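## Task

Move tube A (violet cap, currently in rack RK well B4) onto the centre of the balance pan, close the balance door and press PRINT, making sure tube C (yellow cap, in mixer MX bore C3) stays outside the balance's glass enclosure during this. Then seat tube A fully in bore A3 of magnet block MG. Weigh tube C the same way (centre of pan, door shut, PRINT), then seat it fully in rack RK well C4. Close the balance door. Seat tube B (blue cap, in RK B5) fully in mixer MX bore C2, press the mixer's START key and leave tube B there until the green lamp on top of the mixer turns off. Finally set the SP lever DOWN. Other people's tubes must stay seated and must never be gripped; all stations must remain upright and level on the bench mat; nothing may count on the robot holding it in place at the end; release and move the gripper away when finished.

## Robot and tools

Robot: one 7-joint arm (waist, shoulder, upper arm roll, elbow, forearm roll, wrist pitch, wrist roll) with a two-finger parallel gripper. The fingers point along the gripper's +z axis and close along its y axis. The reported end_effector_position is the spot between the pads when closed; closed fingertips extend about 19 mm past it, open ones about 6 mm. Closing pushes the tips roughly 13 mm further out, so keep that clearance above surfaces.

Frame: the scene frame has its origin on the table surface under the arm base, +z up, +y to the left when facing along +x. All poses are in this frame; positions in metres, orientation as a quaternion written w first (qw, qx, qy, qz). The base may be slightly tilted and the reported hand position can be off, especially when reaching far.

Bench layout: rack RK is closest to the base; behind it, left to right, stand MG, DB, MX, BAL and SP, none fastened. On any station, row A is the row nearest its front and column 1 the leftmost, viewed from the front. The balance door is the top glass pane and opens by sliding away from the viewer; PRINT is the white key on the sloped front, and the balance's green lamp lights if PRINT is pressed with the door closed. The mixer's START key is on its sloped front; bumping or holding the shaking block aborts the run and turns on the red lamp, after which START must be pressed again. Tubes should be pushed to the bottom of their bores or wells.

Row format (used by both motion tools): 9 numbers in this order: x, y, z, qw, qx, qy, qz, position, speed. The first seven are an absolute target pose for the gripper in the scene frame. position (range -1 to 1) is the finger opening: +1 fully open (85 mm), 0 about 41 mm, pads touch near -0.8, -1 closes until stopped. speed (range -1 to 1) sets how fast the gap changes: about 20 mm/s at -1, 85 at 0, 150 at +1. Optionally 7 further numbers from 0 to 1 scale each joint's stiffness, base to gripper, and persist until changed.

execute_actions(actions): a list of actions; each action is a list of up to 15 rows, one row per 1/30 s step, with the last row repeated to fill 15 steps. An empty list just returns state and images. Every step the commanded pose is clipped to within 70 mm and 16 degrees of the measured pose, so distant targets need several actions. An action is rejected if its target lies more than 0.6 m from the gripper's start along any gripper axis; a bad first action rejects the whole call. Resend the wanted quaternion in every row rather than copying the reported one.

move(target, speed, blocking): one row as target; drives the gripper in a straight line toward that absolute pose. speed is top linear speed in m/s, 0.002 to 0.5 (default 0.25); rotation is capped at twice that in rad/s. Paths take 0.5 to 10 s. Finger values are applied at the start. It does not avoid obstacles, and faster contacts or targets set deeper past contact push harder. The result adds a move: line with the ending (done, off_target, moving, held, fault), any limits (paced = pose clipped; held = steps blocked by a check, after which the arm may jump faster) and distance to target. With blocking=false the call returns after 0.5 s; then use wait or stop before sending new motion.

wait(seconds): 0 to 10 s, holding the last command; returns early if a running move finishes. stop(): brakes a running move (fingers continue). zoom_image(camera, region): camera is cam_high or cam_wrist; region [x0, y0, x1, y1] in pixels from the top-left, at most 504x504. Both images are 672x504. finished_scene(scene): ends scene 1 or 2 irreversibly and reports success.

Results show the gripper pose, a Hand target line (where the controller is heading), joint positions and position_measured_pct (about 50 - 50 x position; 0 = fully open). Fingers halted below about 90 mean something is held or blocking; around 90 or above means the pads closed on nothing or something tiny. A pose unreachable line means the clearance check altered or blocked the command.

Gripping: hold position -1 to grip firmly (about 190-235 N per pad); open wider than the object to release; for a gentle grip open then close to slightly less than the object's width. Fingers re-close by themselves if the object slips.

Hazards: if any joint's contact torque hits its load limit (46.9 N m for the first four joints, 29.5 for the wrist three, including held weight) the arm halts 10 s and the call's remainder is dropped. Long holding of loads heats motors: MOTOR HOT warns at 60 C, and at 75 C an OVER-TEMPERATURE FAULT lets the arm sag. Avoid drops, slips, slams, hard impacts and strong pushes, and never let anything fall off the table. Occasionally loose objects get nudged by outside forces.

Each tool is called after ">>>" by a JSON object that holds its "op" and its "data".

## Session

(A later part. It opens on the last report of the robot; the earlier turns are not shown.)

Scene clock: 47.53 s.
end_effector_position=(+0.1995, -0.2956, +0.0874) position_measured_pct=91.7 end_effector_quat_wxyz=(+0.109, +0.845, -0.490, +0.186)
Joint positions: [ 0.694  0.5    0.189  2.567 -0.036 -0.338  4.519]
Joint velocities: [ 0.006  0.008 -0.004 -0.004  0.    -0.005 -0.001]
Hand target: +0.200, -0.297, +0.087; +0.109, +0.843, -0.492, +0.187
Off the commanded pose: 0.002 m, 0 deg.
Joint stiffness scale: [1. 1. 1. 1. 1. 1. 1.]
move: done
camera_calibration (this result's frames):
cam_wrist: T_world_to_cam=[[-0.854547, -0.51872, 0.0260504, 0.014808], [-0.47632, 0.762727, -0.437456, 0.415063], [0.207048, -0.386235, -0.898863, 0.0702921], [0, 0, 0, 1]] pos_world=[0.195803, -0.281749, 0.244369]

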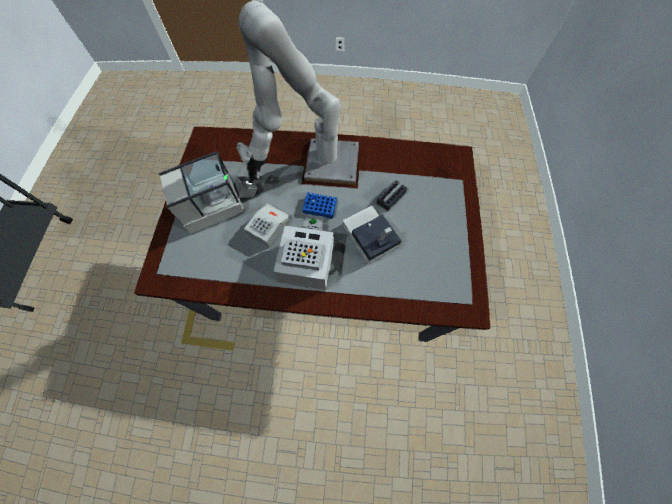

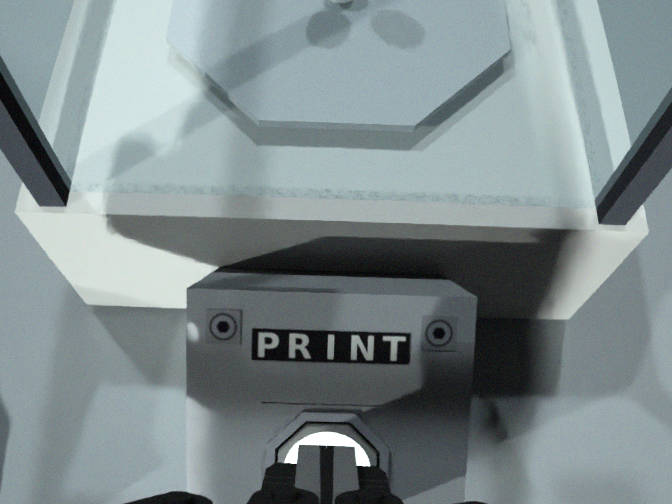

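Green lamp lit. Back off and reopen the door.

>>> {"op": "move", "data": {"target": [0.1960,-0.2900,0.110,0.1090,0.8433,-0.4919,0.1869,-1,0.5], "speed": 0.08}}

>>> {"op": "move", "data": {"target": [0.220,-0.332,0.258,0,0.8616,-0.5075,0,0.1,0.5], "speed": 0.2}}

>>> {"op": "move", "data": {"target": [0.2495,-0.3842,0.255,0,0.8616,-0.5075,0,0.1,0.5], "speed": 0.15}}

>>> {"op": "move", "data": {"target": [0.2495,-0.3842,0.228,0,0.8616,-0.5075,0,0.1,0.5], "speed": 0.05}}

Scene clock: 48.77 s.
end_effector_position=(+0.1971, -0.2917, +0.1100) position_measured_pct=91.7 end_effector_quat_wxyz=(+0.109, +0.843, -0.492, +0.189)
Joint positions: [ 0.654  0.403  0.23   2.567 -0.043 -0.247  4.525]
Joint velocities: [-0.008 -0.006  0.004 -0.    -0.     0.001  0.   ]
Hand target: +0.196, -0.290, +0.110; +0.109, +0.843, -0.492, +0.187
Off the commanded pose: 0.002 m, 0 deg.
Joint stiffness scale: [1. 1. 1. 1. 1. 1. 1.]
move: done
camera_calibration (this result's frames):
cam_wrist: T_world_to_cam=[[-0.857424, -0.514128, 0.0222733, 0.0164878], [-0.469368, 0.763565, -0.443466, 0.420279], [0.210991, -0.390693, -0.896014, 0.0902109], [0, 0, 0, 1]] pos_world=[0.192369, -0.277189, 0.266843]

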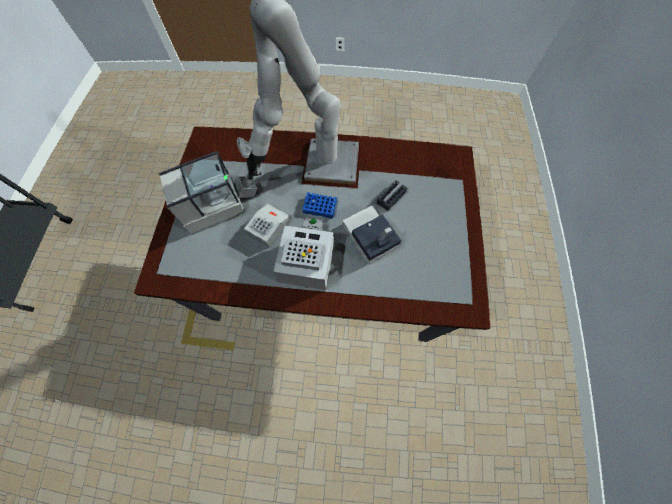

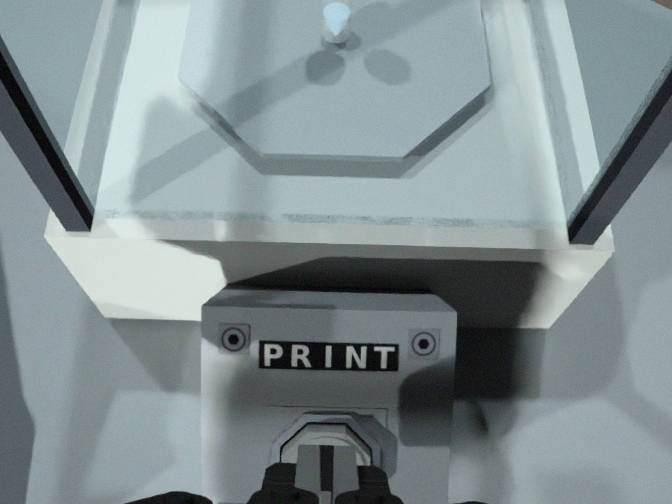

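Scene clock: 50.37 s.
end_effector_position=(+0.2206, -0.3328, +0.2580) position_measured_pct=45.2 end_effector_quat_wxyz=(+0.003, +0.862, -0.507, +0.002)
Joint positions: [ 0.729  0.295  0.268  1.771 -0.077  1.085  4.649]
Joint velocities: [ 0.01   0.008 -0.001 -0.002 -0.     0.002  0.   ]
Hand target: +0.220, -0.333, +0.258; +0.000, +0.861, -0.508, -0.000
Off the commanded pose: 0.001 m, 0 deg.
Joint stiffness scale: [1. 1. 1. 1. 1. 1. 1.]
move: done
camera_calibration (this result's frames):
cam_wrist: T_world_to_cam=[[-0.857047, -0.51504, 0.0142752, 0.013878], [-0.515237, 0.856692, -0.0246955, 0.461493], [0.000489696, -0.0285203, -0.999593, 0.395536], [0, 0, 0, 1]] pos_world=[0.249479, -0.376928, 0.406574]

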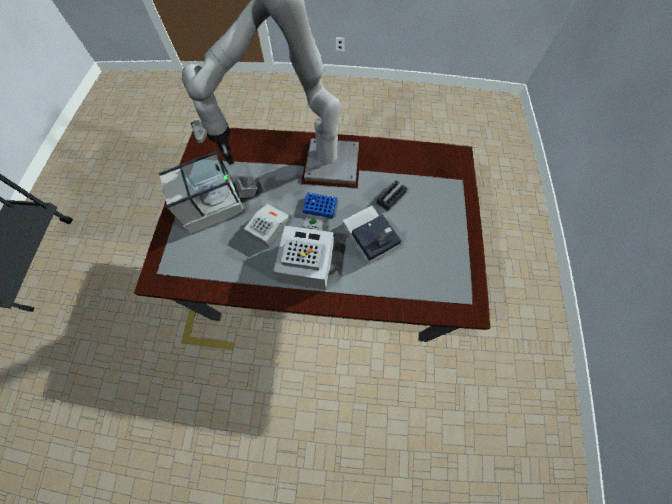

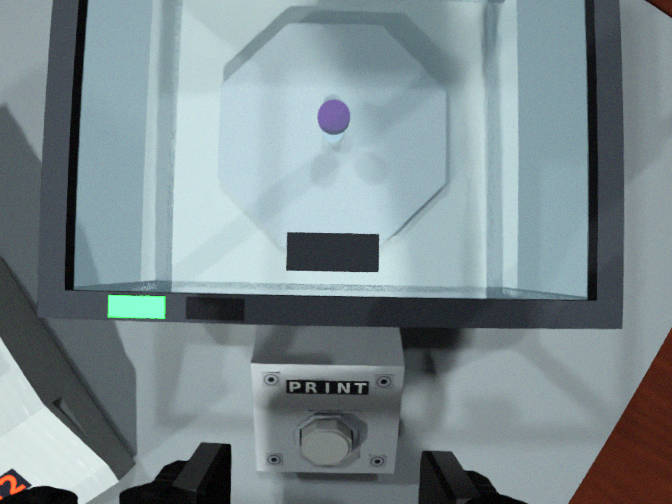

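Scene clock: 51.30 s.
end_effector_position=(+0.2498, -0.3846, +0.2552) position_measured_pct=45.2 end_effector_quat_wxyz=(+0.003, +0.861, -0.508, +0.001)
Joint positions: [ 0.772  0.429  0.268  1.583 -0.112  1.143  4.688]
Joint velocities: [ 0.003  0.006 -0.    -0.002  0.     0.    -0.   ]
Hand target: +0.249, -0.384, +0.255; -0.000, +0.862, -0.508, +0.000
Off the commanded pose: 0.001 m, 0 deg.
Joint stiffness scale: [1. 1. 1. 1. 1. 1. 1.]
move: done
camera_calibration (this result's frames):
cam_wrist: T_world_to_cam=[[-0.857812, -0.513769, 0.0141319, 0.0129747], [-0.513963, 0.857469, -0.024246, 0.520701], [0.000339209, -0.0280618, -0.999606, 0.39143], [0, 0, 0, 1]] pos_world=[0.278618, -0.428835, 0.403717]

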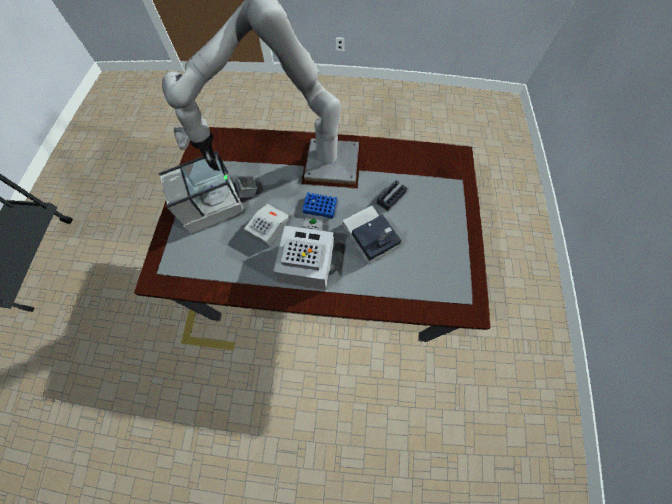

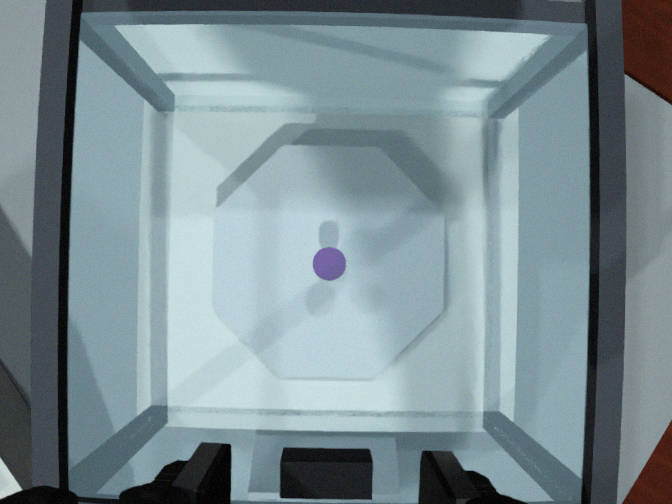

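Scene clock: 52.17 s.
end_effector_position=(+0.2489, -0.3841, +0.2300) position_measured_pct=45.2 end_effector_quat_wxyz=(+0.002, +0.861, -0.508, -0.001)
Joint positions: [ 0.774  0.458  0.266  1.627 -0.122  1.077  4.698]
Joint velocities: [-0.001  0.004 -0.001 -0.    -0.001 -0.001  0.001]
Hand target: +0.249, -0.384, +0.228; -0.000, +0.862, -0.507, -0.000
Off the commanded pose: 0.002 m, 0 deg.
Joint stiffness scale: [1. 1. 1. 1. 1. 1. 1.]
move: done
camera_calibration (this result's frames):
cam_wrist: T_world_to_cam=[[-0.858141, -0.513196, 0.0149276, 0.0129135], [-0.513403, 0.857942, -0.0187618, 0.517992], [-0.00317857, -0.0237642, -0.999713, 0.368782], [0, 0, 0, 1]] pos_world=[0.278193, -0.429016, 0.378202]

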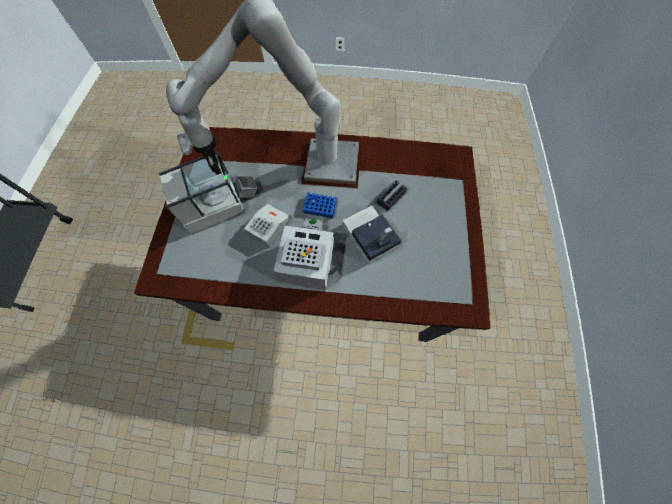

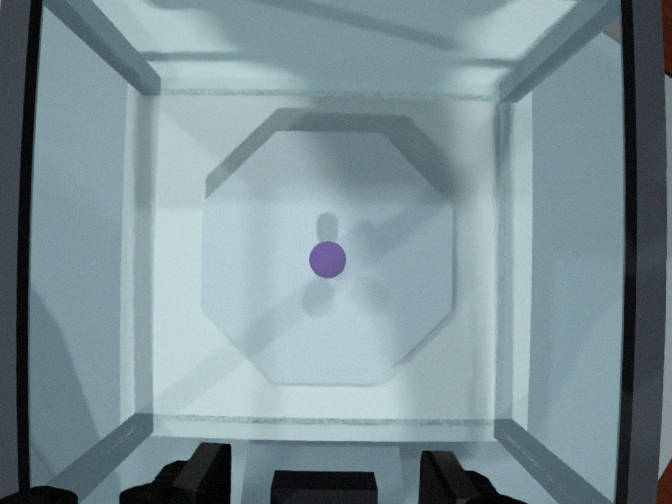

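>>> {"op": "execute_actions", "data": {"actions": [[[0.2497,-0.3840,0.228,0,0.8616,-0.5075,0,-0.42,0]]]}}

>>> {"op": "move", "data": {"target": [0.3078,-0.4874,0.228,0,0.8616,-0.5075,0,-0.42,0], "speed": 0.08}}

>>> {"op": "execute_actions", "data": {"actions": [[[0.3078,-0.4874,0.229,0,0.8616,-0.5075,0,0.1,0.5]]]}}

>>> {"op": "move", "data": {"target": [0.3078,-0.4874,0.256,0,0.8616,-0.5075,0,0.1,0], "speed": 0.1}}

>>> {"op": "move", "data": {"target": [0.2762,-0.4308,0.250,0,0.8616,-0.5075,0,-0.3,0], "speed": 0.15}}

>>> {"op": "move", "data": {"target": [0.2762,-0.4308,0.16,0,0.8616,-0.5075,0,-0.3,0], "speed": 0.12}}

Scene clock: 53.30 s.
end_effector_position=(+0.2490, -0.3841, +0.2297) position_measured_pct=67.9 end_effector_quat_wxyz=(+0.002, +0.861, -0.508, -0.001)
Joint positions: [ 0.774  0.459  0.266  1.627 -0.123  1.077  4.698]
Joint velocities: [-0. -0. -0. -0.  0.  0.  0.]
Hand target: +0.250, -0.384, +0.228; +0.000, +0.862, -0.508, -0.000
Off the commanded pose: 0.002 m, 0 deg.
Joint stiffness scale: [1. 1. 1. 1. 1. 1. 1.]
camera_calibration (this result's frames):
cam_wrist: T_world_to_cam=[[-0.85823, -0.513057, 0.0146056, 0.0132112], [-0.513255, 0.85804, -0.0183566, 0.517888], [-0.00311421, -0.0232506, -0.999725, 0.368717], [0, 0, 0, 1]] pos_world=[0.278295, -0.429018, 0.377929]

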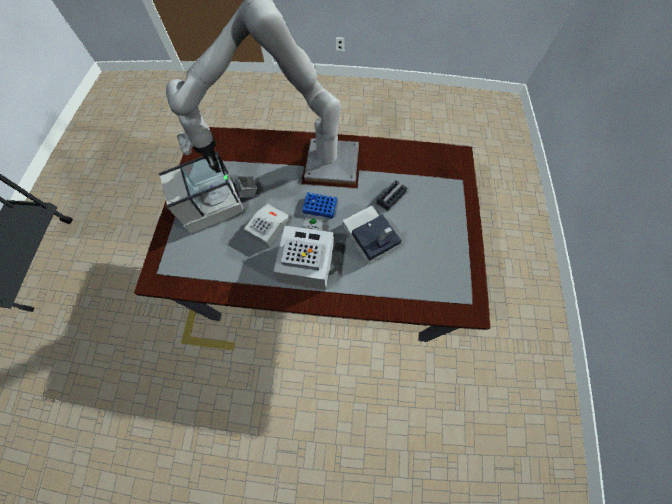

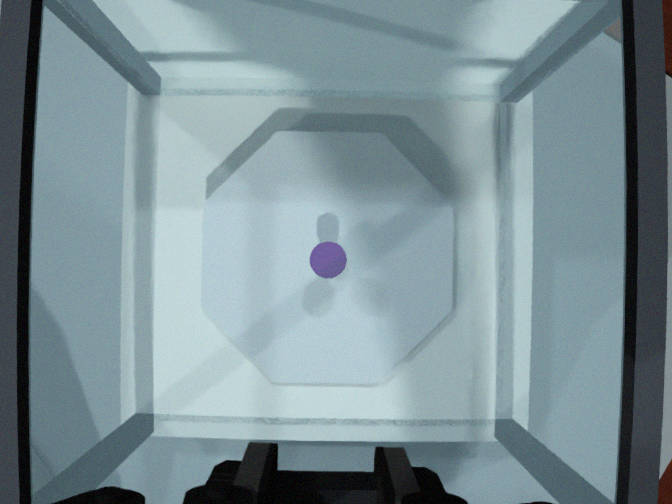

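Scene clock: 55.20 s.
end_effector_position=(+0.3087, -0.4882, +0.2299) position_measured_pct=67.9 end_effector_quat_wxyz=(+0.003, +0.861, -0.508, +0.002)
Joint positions: [ 0.849  0.724  0.263  1.155 -0.172  1.28   4.722]
Joint velocities: [ 0.001  0.003 -0.001 -0.007 -0.001  0.002  0.   ]
Hand target: +0.308, -0.488, +0.228; -0.000, +0.861, -0.508, +0.000
Off the commanded pose: 0.002 m, 0 deg.
Joint stiffness scale: [1. 1. 1. 1. 1. 1. 1.]
move: done
camera_calibration (this result's frames):
cam_wrist: T_world_to_cam=[[-0.858544, -0.512537, 0.0144241, 0.0113899], [-0.512738, 0.858133, -0.0266024, 0.639675], [0.0012569, -0.0302352, -0.999542, 0.361908], [0, 0, 0, 1]] pos_world=[0.33731, -0.532146, 0.378595]

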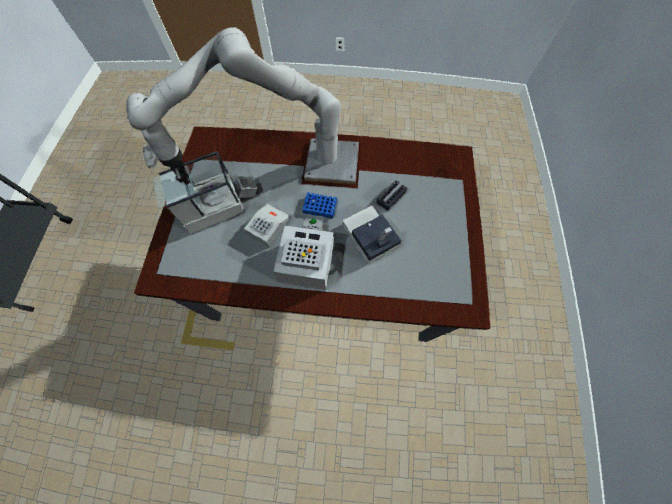

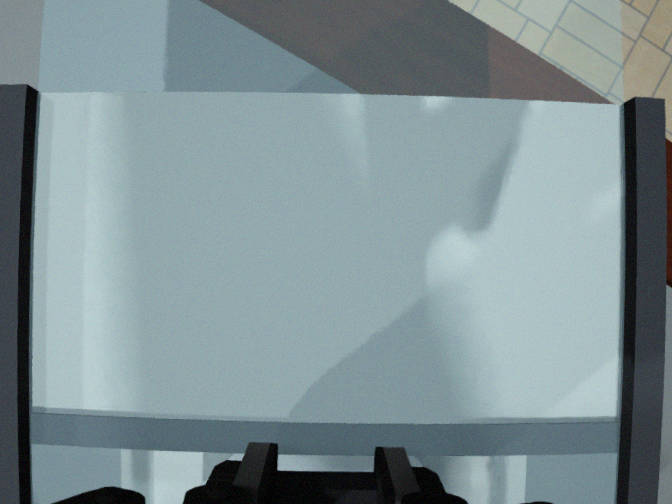

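Scene clock: 55.70 s.
end_effector_position=(+0.3082, -0.4880, +0.2294) position_measured_pct=45.2 end_effector_quat_wxyz=(+0.003, +0.861, -0.509, +0.001)
Joint positions: [ 0.85   0.725  0.263  1.154 -0.172  1.282  4.722]
Joint velocities: [-0.002  0.     0.001  0.001 -0.001  0.    -0.   ]
Hand target: +0.308, -0.487, +0.229; +0.000, +0.862, -0.508, +0.000
Off the commanded pose: 0.001 m, 0 deg.
Joint stiffness scale: [1. 1. 1. 1. 1. 1. 1.]
camera_calibration (this result's frames):
cam_wrist: T_world_to_cam=[[-0.858819, -0.512071, 0.0145949, 0.0113203], [-0.512279, 0.858481, -0.0240835, 0.638685], [-0.000196971, -0.02816, -0.999603, 0.362804], [0, 0, 0, 1]] pos_world=[0.336979, -0.532286, 0.377877]

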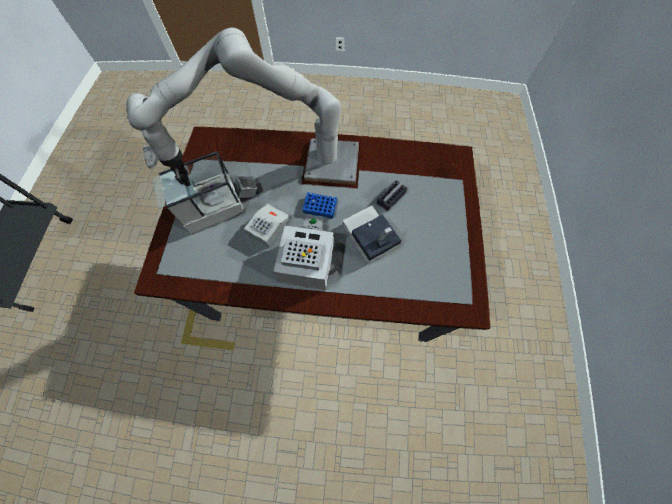

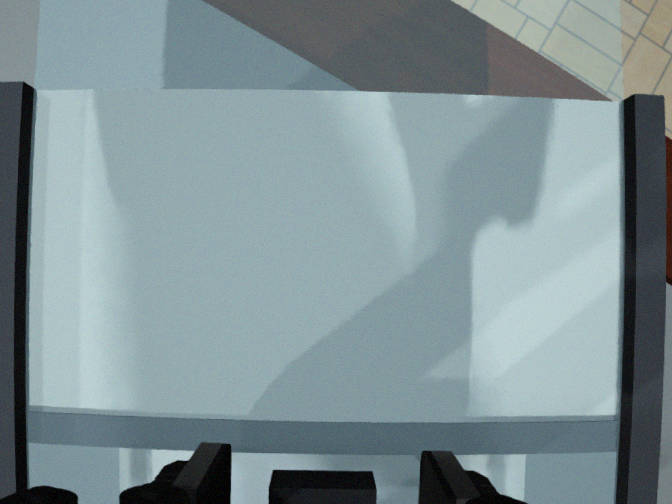

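Scene clock: 56.50 s.
end_effector_position=(+0.3111, -0.4860, +0.2539) position_measured_pct=45.2 end_effector_quat_wxyz=(-0.001, +0.863, -0.505, +0.001)
Joint positions: [ 0.85   0.711  0.263  1.099 -0.172  1.354  4.722]
Joint velocities: [ 0.002 -0.001 -0.    -0.003  0.     0.001 -0.   ]
Hand target: +0.308, -0.487, +0.256; +0.000, +0.862, -0.508, +0.000
Off the commanded pose: 0.004 m, 0 deg.
Joint stiffness scale: [1. 1. 1. 1. 1. 1. 1.]
move: off_target
camera_calibration (this result's frames):
cam_wrist: T_world_to_cam=[[-0.854544, -0.519307, 0.0087014, 0.011117], [-0.519371, 0.854317, -0.0198982, 0.638174], [0.00289949, -0.0215231, -0.999764, 0.389688], [0, 0, 0, 1]] pos_world=[0.339819, -0.531042, 0.402198]

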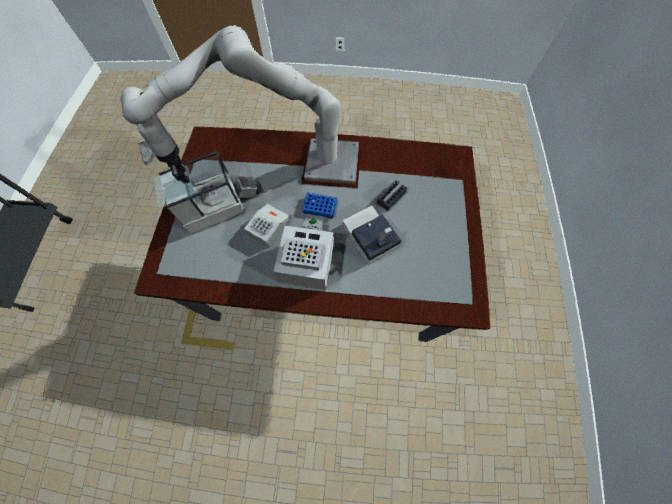

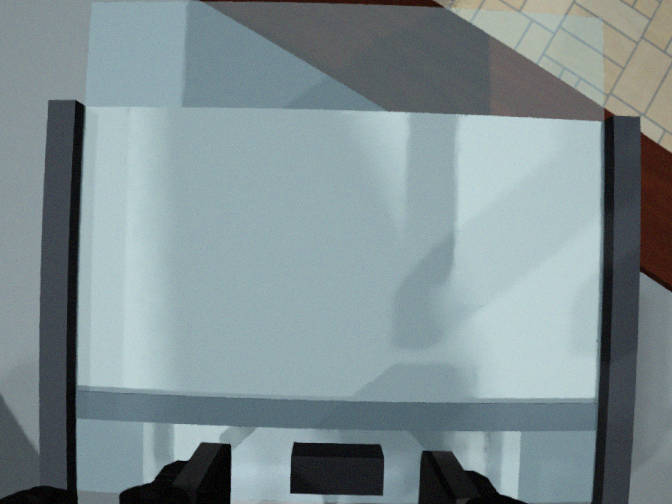

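Scene clock: 57.47 s.
end_effector_position=(+0.2767, -0.4296, +0.2497) position_measured_pct=65.1 end_effector_quat_wxyz=(-0.004, +0.862, -0.506, -0.001)
Joint positions: [ 0.813  0.558  0.263  1.389 -0.149  1.222  4.72 ]
Joint velocities: [-0.003 -0.006  0.001  0.001  0.    -0.     0.   ]
Hand target: +0.276, -0.431, +0.250; -0.000, +0.862, -0.507, -0.000
Off the commanded pose: 0.001 m, 0 deg.
Joint stiffness scale: [1. 1. 1. 1. 1. 1. 1.]
move: done
camera_calibration (this result's frames):
cam_wrist: T_world_to_cam=[[-0.855737, -0.517388, 0.00491036, 0.0132384], [-0.517403, 0.855628, -0.0139851, 0.570589], [0.0030343, -0.0145082, -0.99989, 0.389808], [0, 0, 0, 1]] pos_world=[0.30537, -0.475707, 0.39768]

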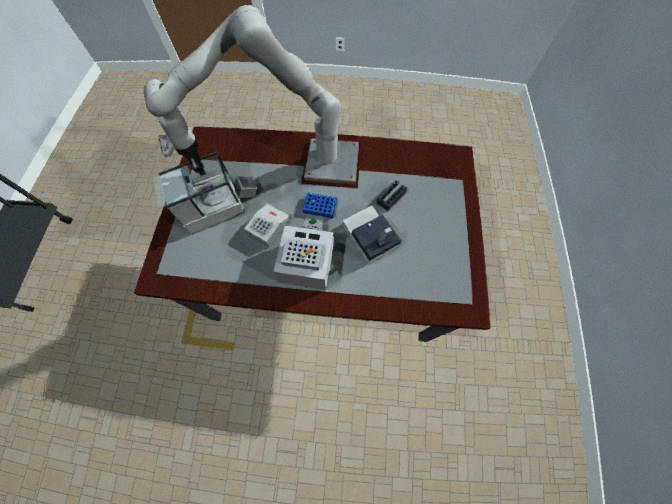

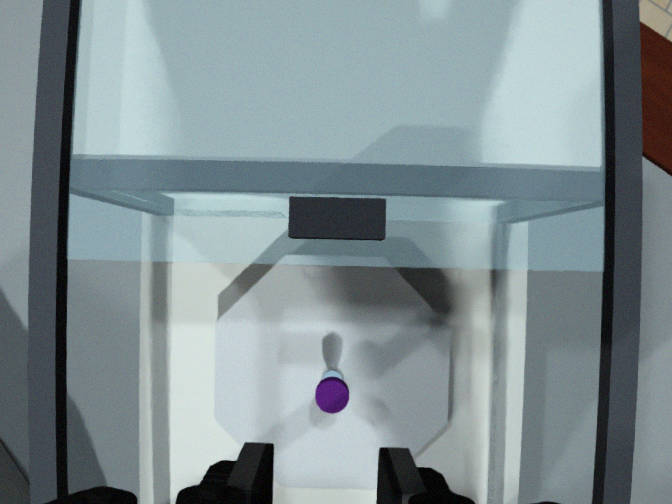

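Scene clock: 58.67 s.
end_effector_position=(+0.2757, -0.4306, +0.1621) position_measured_pct=65.1 end_effector_quat_wxyz=(+0.002, +0.861, -0.508, -0.001)
Joint positions: [ 0.82   0.653  0.243  1.53  -0.166  0.983  4.733]
Joint velocities: [ 0.004  0.004 -0.002 -0.     0.    -0.001 -0.   ]
Hand target: +0.276, -0.430, +0.160; -0.000, +0.862, -0.507, +0.000
Off the commanded pose: 0.002 m, 0 deg.
Joint stiffness scale: [1. 1. 1. 1. 1. 1. 1.]
move: done
camera_calibration (this result's frames):
cam_wrist: T_world_to_cam=[[-0.857701, -0.513935, 0.0148641, 0.0126646], [-0.51414, 0.857503, -0.0186636, 0.570368], [-0.00315415, -0.02365, -0.999715, 0.299986], [0, 0, 0, 1]] pos_world=[0.305057, -0.475489, 0.310358]

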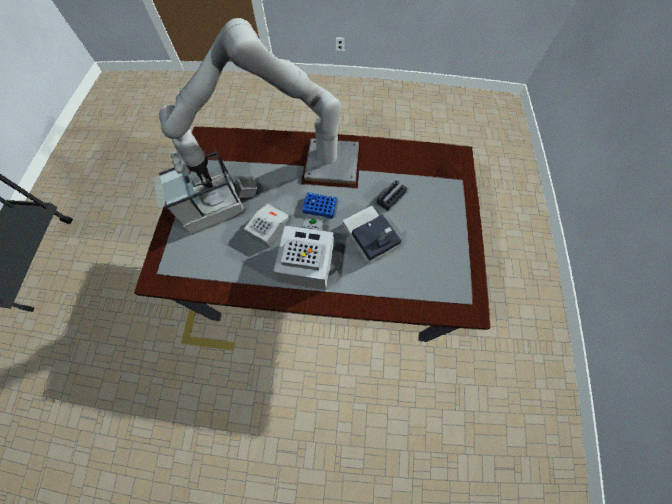

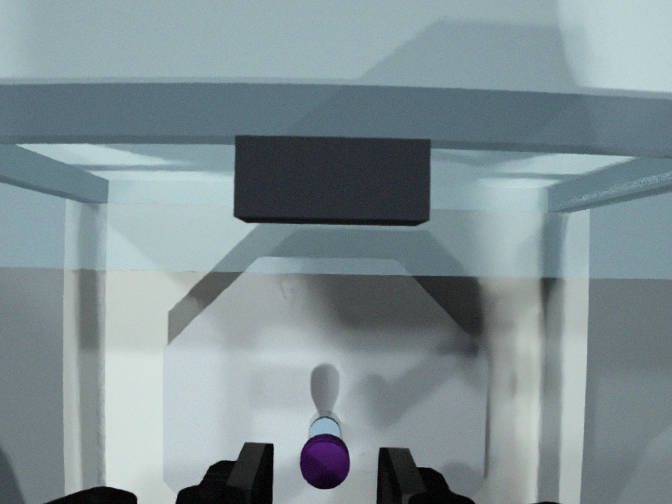

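>>> {"op": "move", "data": {"target": [0.2762,-0.4308,0.132,0,0.8616,-0.5075,0,-0.3,0], "speed": 0.05}}

>>> {"op": "execute_actions", "data": {"actions": [[[0.2762,-0.4308,0.132,0,0.8616,-0.5075,0,-0.66,0]]]}}

>>> {"op": "move", "data": {"target": [0.2762,-0.4308,0.295,0,0.8616,-0.5075,0,-0.66,0], "speed": 0.15}}

>>> {"op": "zoom_image", "data": {"camera": "cam_high", "region": [360, 170, 420, 220]}}

Scene clock: 60.20 s.
end_effector_position=(+0.2760, -0.4309, +0.1340) position_measured_pct=65.1 end_effector_quat_wxyz=(+0.002, +0.861, -0.508, -0.001)
Joint positions: [ 0.827  0.692  0.23   1.56  -0.174  0.914  4.739]
Joint velocities: [ 0.002  0.003 -0.004  0.001  0.    -0.001  0.   ]
Hand target: +0.276, -0.431, +0.132; -0.000, +0.862, -0.507, +0.000
Off the commanded pose: 0.002 m, 0 deg.
Joint stiffness scale: [1. 1. 1. 1. 1. 1. 1.]
move: done
camera_calibration (this result's frames):
cam_wrist: T_world_to_cam=[[-0.857698, -0.513942, 0.0147734, 0.0132091], [-0.514145, 0.857499, -0.0187282, 0.570231], [-0.00304295, -0.0236588, -0.999715, 0.271847], [0, 0, 0, 1]] pos_world=[0.305338, -0.475752, 0.282254]

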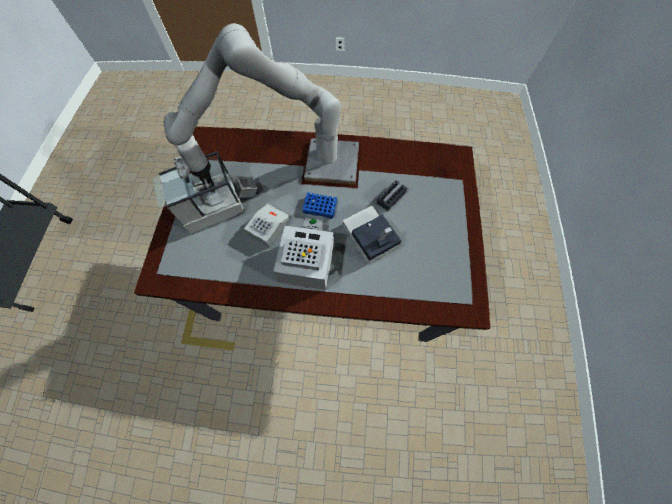

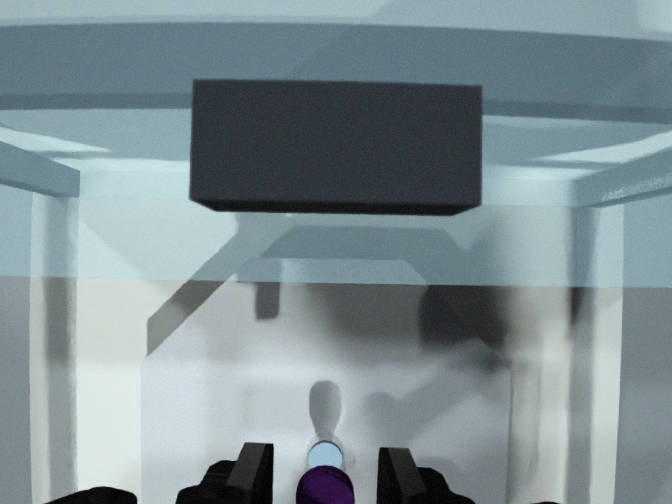

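Scene clock: 60.70 s.
end_effector_position=(+0.2759, -0.4309, +0.1338) position_measured_pct=80.6 end_effector_quat_wxyz=(+0.002, +0.861, -0.508, -0.001)
Joint positions: [ 0.828  0.693  0.23   1.56  -0.174  0.914  4.739]
Joint velocities: [ 0.001 -0.     0.     0.002 -0.    -0.    -0.   ]
Hand target: +0.276, -0.431, +0.132; +0.000, +0.862, -0.508, -0.000
Off the commanded pose: 0.002 m, 0 deg.
Joint stiffness scale: [1. 1. 1. 1. 1. 1. 1.]
camera_calibration (this result's frames):
cam_wrist: T_world_to_cam=[[-0.857808, -0.51376, 0.0146983, 0.0132317], [-0.51396, 0.85762, -0.0182508, 0.570081], [-0.00322898, -0.02321, -0.999725, 0.271849], [0, 0, 0, 1]] pos_world=[0.305227, -0.475806, 0.281984]

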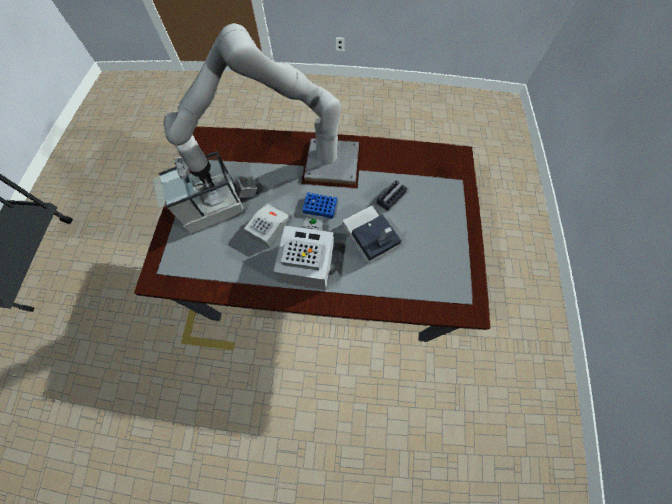

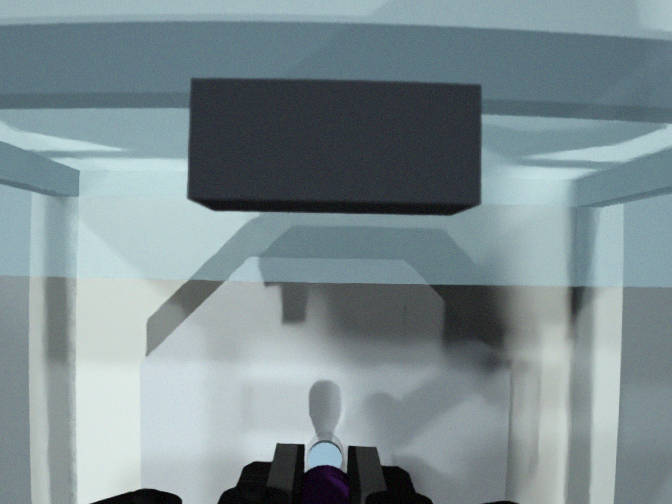

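Scene clock: 62.23 s.
end_effector_position=(+0.2775, -0.4315, +0.2928) position_measured_pct=80.6 end_effector_quat_wxyz=(-0.002, +0.862, -0.507, +0.002)
Joint positions: [ 0.815  0.527  0.265  1.297 -0.136  1.337  4.706]
Joint velocities: [ 0.    -0.001  0.    -0.001  0.     0.001 -0.   ]
Hand target: +0.276, -0.431, +0.295; +0.000, +0.861, -0.508, -0.000
Off the commanded pose: 0.003 m, 0 deg.
Joint stiffness scale: [1. 1. 1. 1. 1. 1. 1.]
move: done
camera_calibration (this result's frames):
cam_wrist: T_world_to_cam=[[-0.856356, -0.516353, 0.00575987, 0.0131122], [-0.516357, 0.85614, -0.0200125, 0.574881], [0.00540227, -0.020112, -0.999783, 0.429798], [0, 0, 0, 1]] pos_world=[0.305751, -0.476764, 0.441134]

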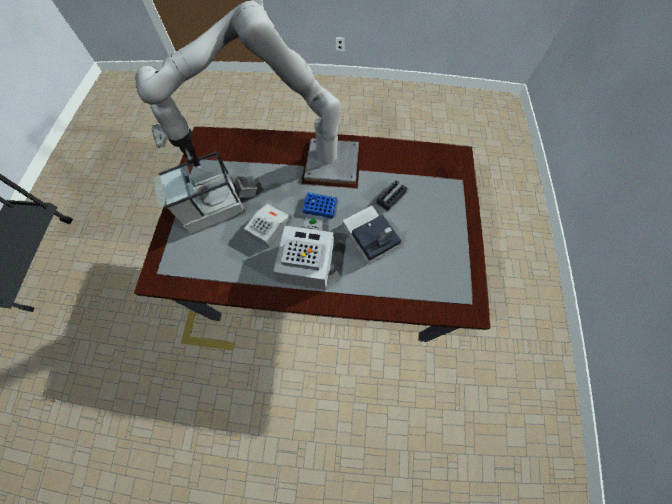

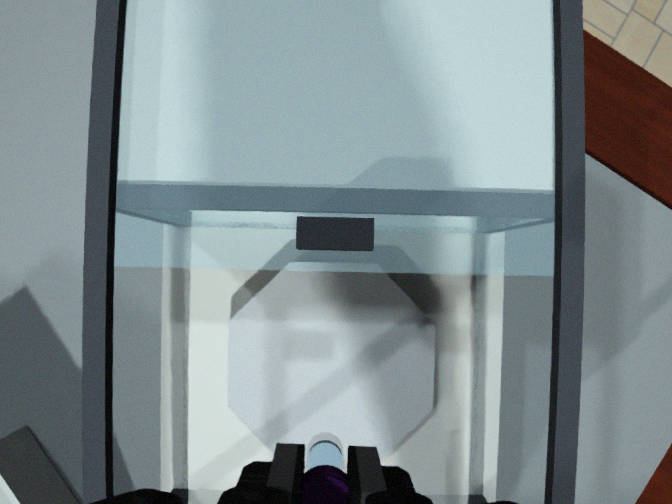

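Region (360, 170, 420, 220) of cam_high's 672x504 image, scaled by 8.400, with more detail than that image has.

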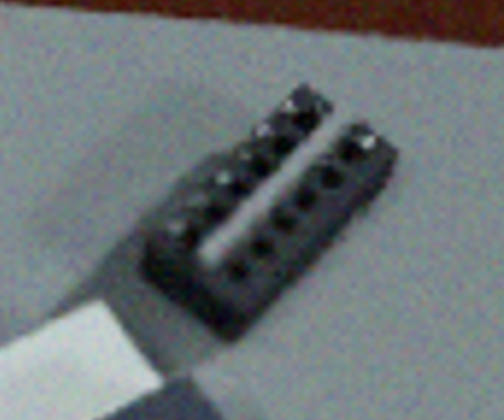

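>>> {"op": "move", "data": {"target": [0.30,-0.15,0.28,0,0.9914,-0.1305,0,-0.66,0], "speed": 0.35}}

>>> {"op": "move", "data": {"target": [0.168,0.280,0.15,0,0.9026,0.4305,0,-0.66,0], "speed": 0.35}}

Scene clock: 64.83 s.
end_effector_position=(+0.2992, -0.1518, +0.2804) position_measured_pct=80.6 end_effector_quat_wxyz=(-0.001, +0.991, -0.132, -0.002)
Joint positions: [ 0.499  0.136 -0.098  1.888  0.016  1.128  4.822]
Joint velocities: [-0.006 -0.005  0.001  0.     0.    -0.     0.   ]
Hand target: +0.300, -0.151, +0.280; +0.002, +0.992, -0.130, -0.000
Off the commanded pose: 0.002 m, 0 deg.
Joint stiffness scale: [1. 1. 1. 1. 1. 1. 1.]
move: done
camera_calibration (this result's frames):
cam_wrist: T_world_to_cam=[[-0.228127, -0.973584, 0.00962969, -0.082367], [-0.973554, 0.227973, -0.0148525, 0.386354], [0.0122649, -0.0127633, -0.999843, 0.421936], [0, 0, 0, 1]] pos_world=[0.352171, -0.162884, 0.428401]

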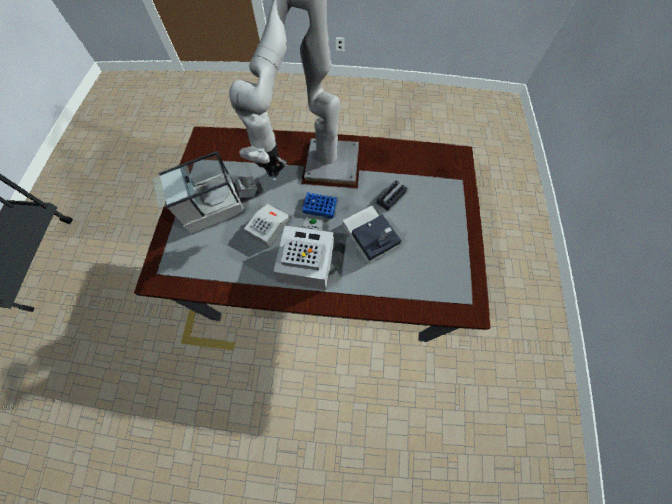

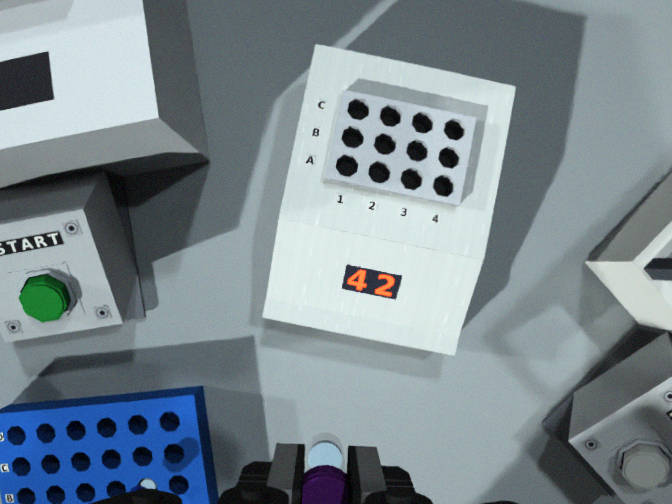

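Scene clock: 67.20 s.
end_effector_position=(+0.1696, +0.2786, +0.1508) position_measured_pct=80.6 end_effector_quat_wxyz=(+0.001, +0.902, +0.432, +0.002)
Joint positions: [-0.401  0.444 -0.88   2.139  0.493  0.771  3.987]
Joint velocities: [-0.011  0.003  0.008  0.    -0.    -0.     0.   ]
Hand target: +0.171, +0.278, +0.150; +0.003, +0.902, +0.431, +0.002
Off the commanded pose: 0.002 m, 0 deg.
Joint stiffness scale: [1. 1. 1. 1. 1. 1. 1.]
move: done
camera_calibration (this result's frames):
cam_wrist: T_world_to_cam=[[0.799889, -0.600001, 0.0133142, 0.0293572], [-0.599669, -0.79994, -0.0222316, 0.38425], [0.0239895, 0.00979875, -0.999664, 0.291143], [0, 0, 0, 1]] pos_world=[0.199956, 0.322138, 0.299197]

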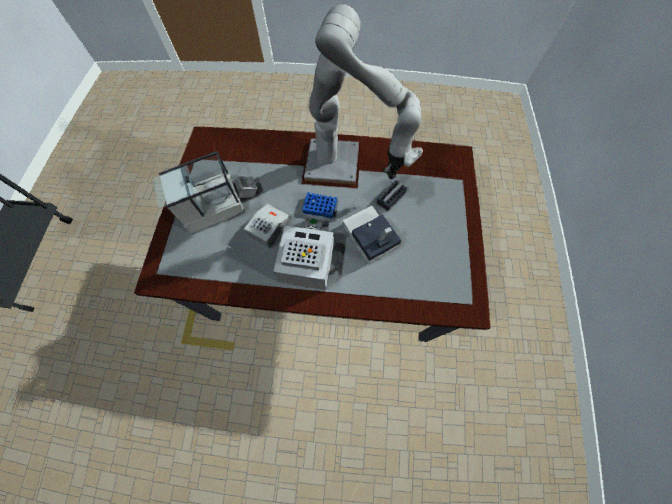

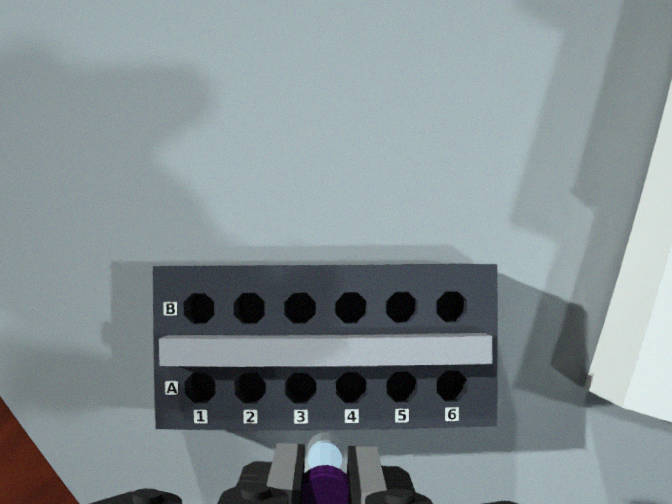

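>>> {"op": "move", "data": {"target": [0.1645,0.2895,0.100,0,0.8949,0.4462,0,-0.66,0], "speed": 0.08}}

Scene clock: 68.83 s.
end_effector_position=(+0.1653, +0.2894, +0.1016) position_measured_pct=80.6 end_effector_quat_wxyz=(+0.000, +0.895, +0.446, -0.000)
Joint positions: [-0.52   0.567 -0.785  2.175  0.662  0.657  3.842]
Joint velocities: [-0.004  0.004 -0.001  0.001  0.002  0.    -0.001]
Hand target: +0.164, +0.289, +0.100; -0.000, +0.895, +0.446, -0.000
Off the commanded pose: 0.002 m, 0 deg.
Joint stiffness scale: [1. 1. 1. 1. 1. 1. 1.]
move: done
camera_calibration (this result's frames):
cam_wrist: T_world_to_cam=[[0.818437, -0.574491, 0.0110327, 0.0297882], [-0.574253, -0.81846, -0.0188789, 0.389985], [0.0198756, 0.00911567, -0.999761, 0.242839], [0, 0, 0, 1]] pos_world=[0.194743, 0.334086, 0.249815]

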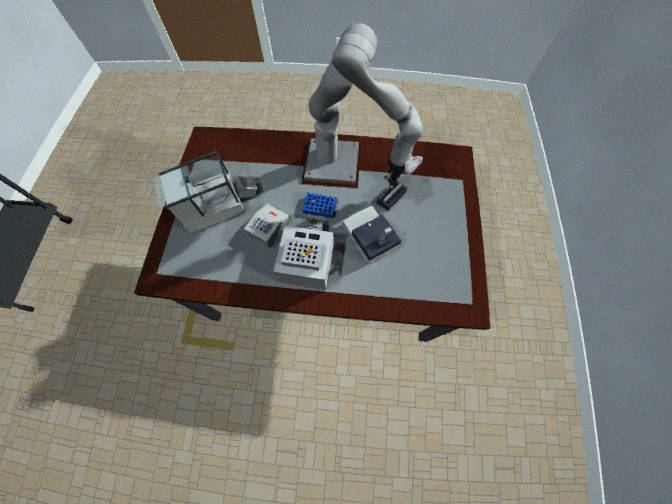

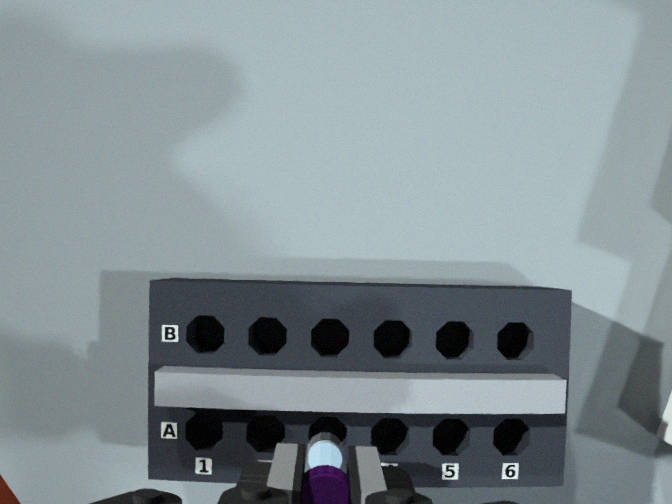

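>>> {"op": "move", "data": {"target": [0.1650,0.2890,0.064,0,0.8949,0.4462,0,-0.66,0], "speed": 0.025}}

Scene clock: 71.17 s.
end_effector_position=(+0.1659, +0.2886, +0.0654) position_measured_pct=80.6 end_effector_quat_wxyz=(+0.001, +0.895, +0.446, -0.000)
Joint positions: [-0.596  0.644 -0.687  2.206  0.792  0.558  3.727]
Joint velocities: [-0.004  0.005  0.002 -0.     0.005 -0.003 -0.002]
Hand target: +0.165, +0.289, +0.064; -0.000, +0.895, +0.446, -0.000
Off the commanded pose: 0.002 m, 0 deg.
Joint stiffness scale: [1. 1. 1. 1. 1. 1. 1.]
move: done
camera_calibration (this result's frames):
cam_wrist: T_world_to_cam=[[0.81822, -0.574784, 0.0117559, 0.0293321], [-0.574548, -0.818262, -0.0184896, 0.389005], [0.0202469, 0.0083742, -0.99976, 0.206851], [0, 0, 0, 1]] pos_world=[0.195314, 0.333436, 0.213649]

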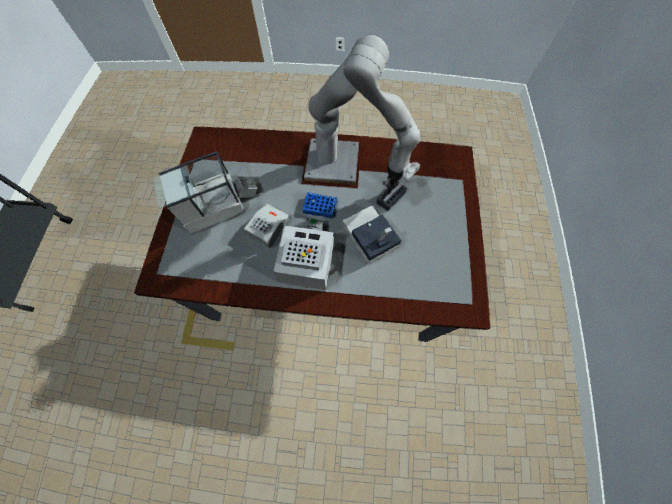

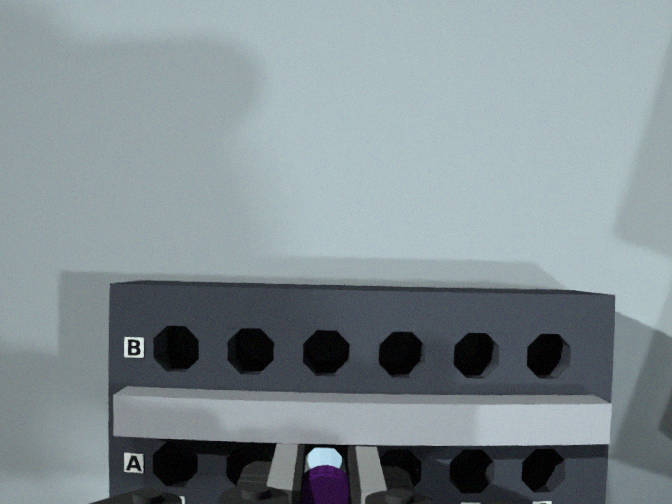

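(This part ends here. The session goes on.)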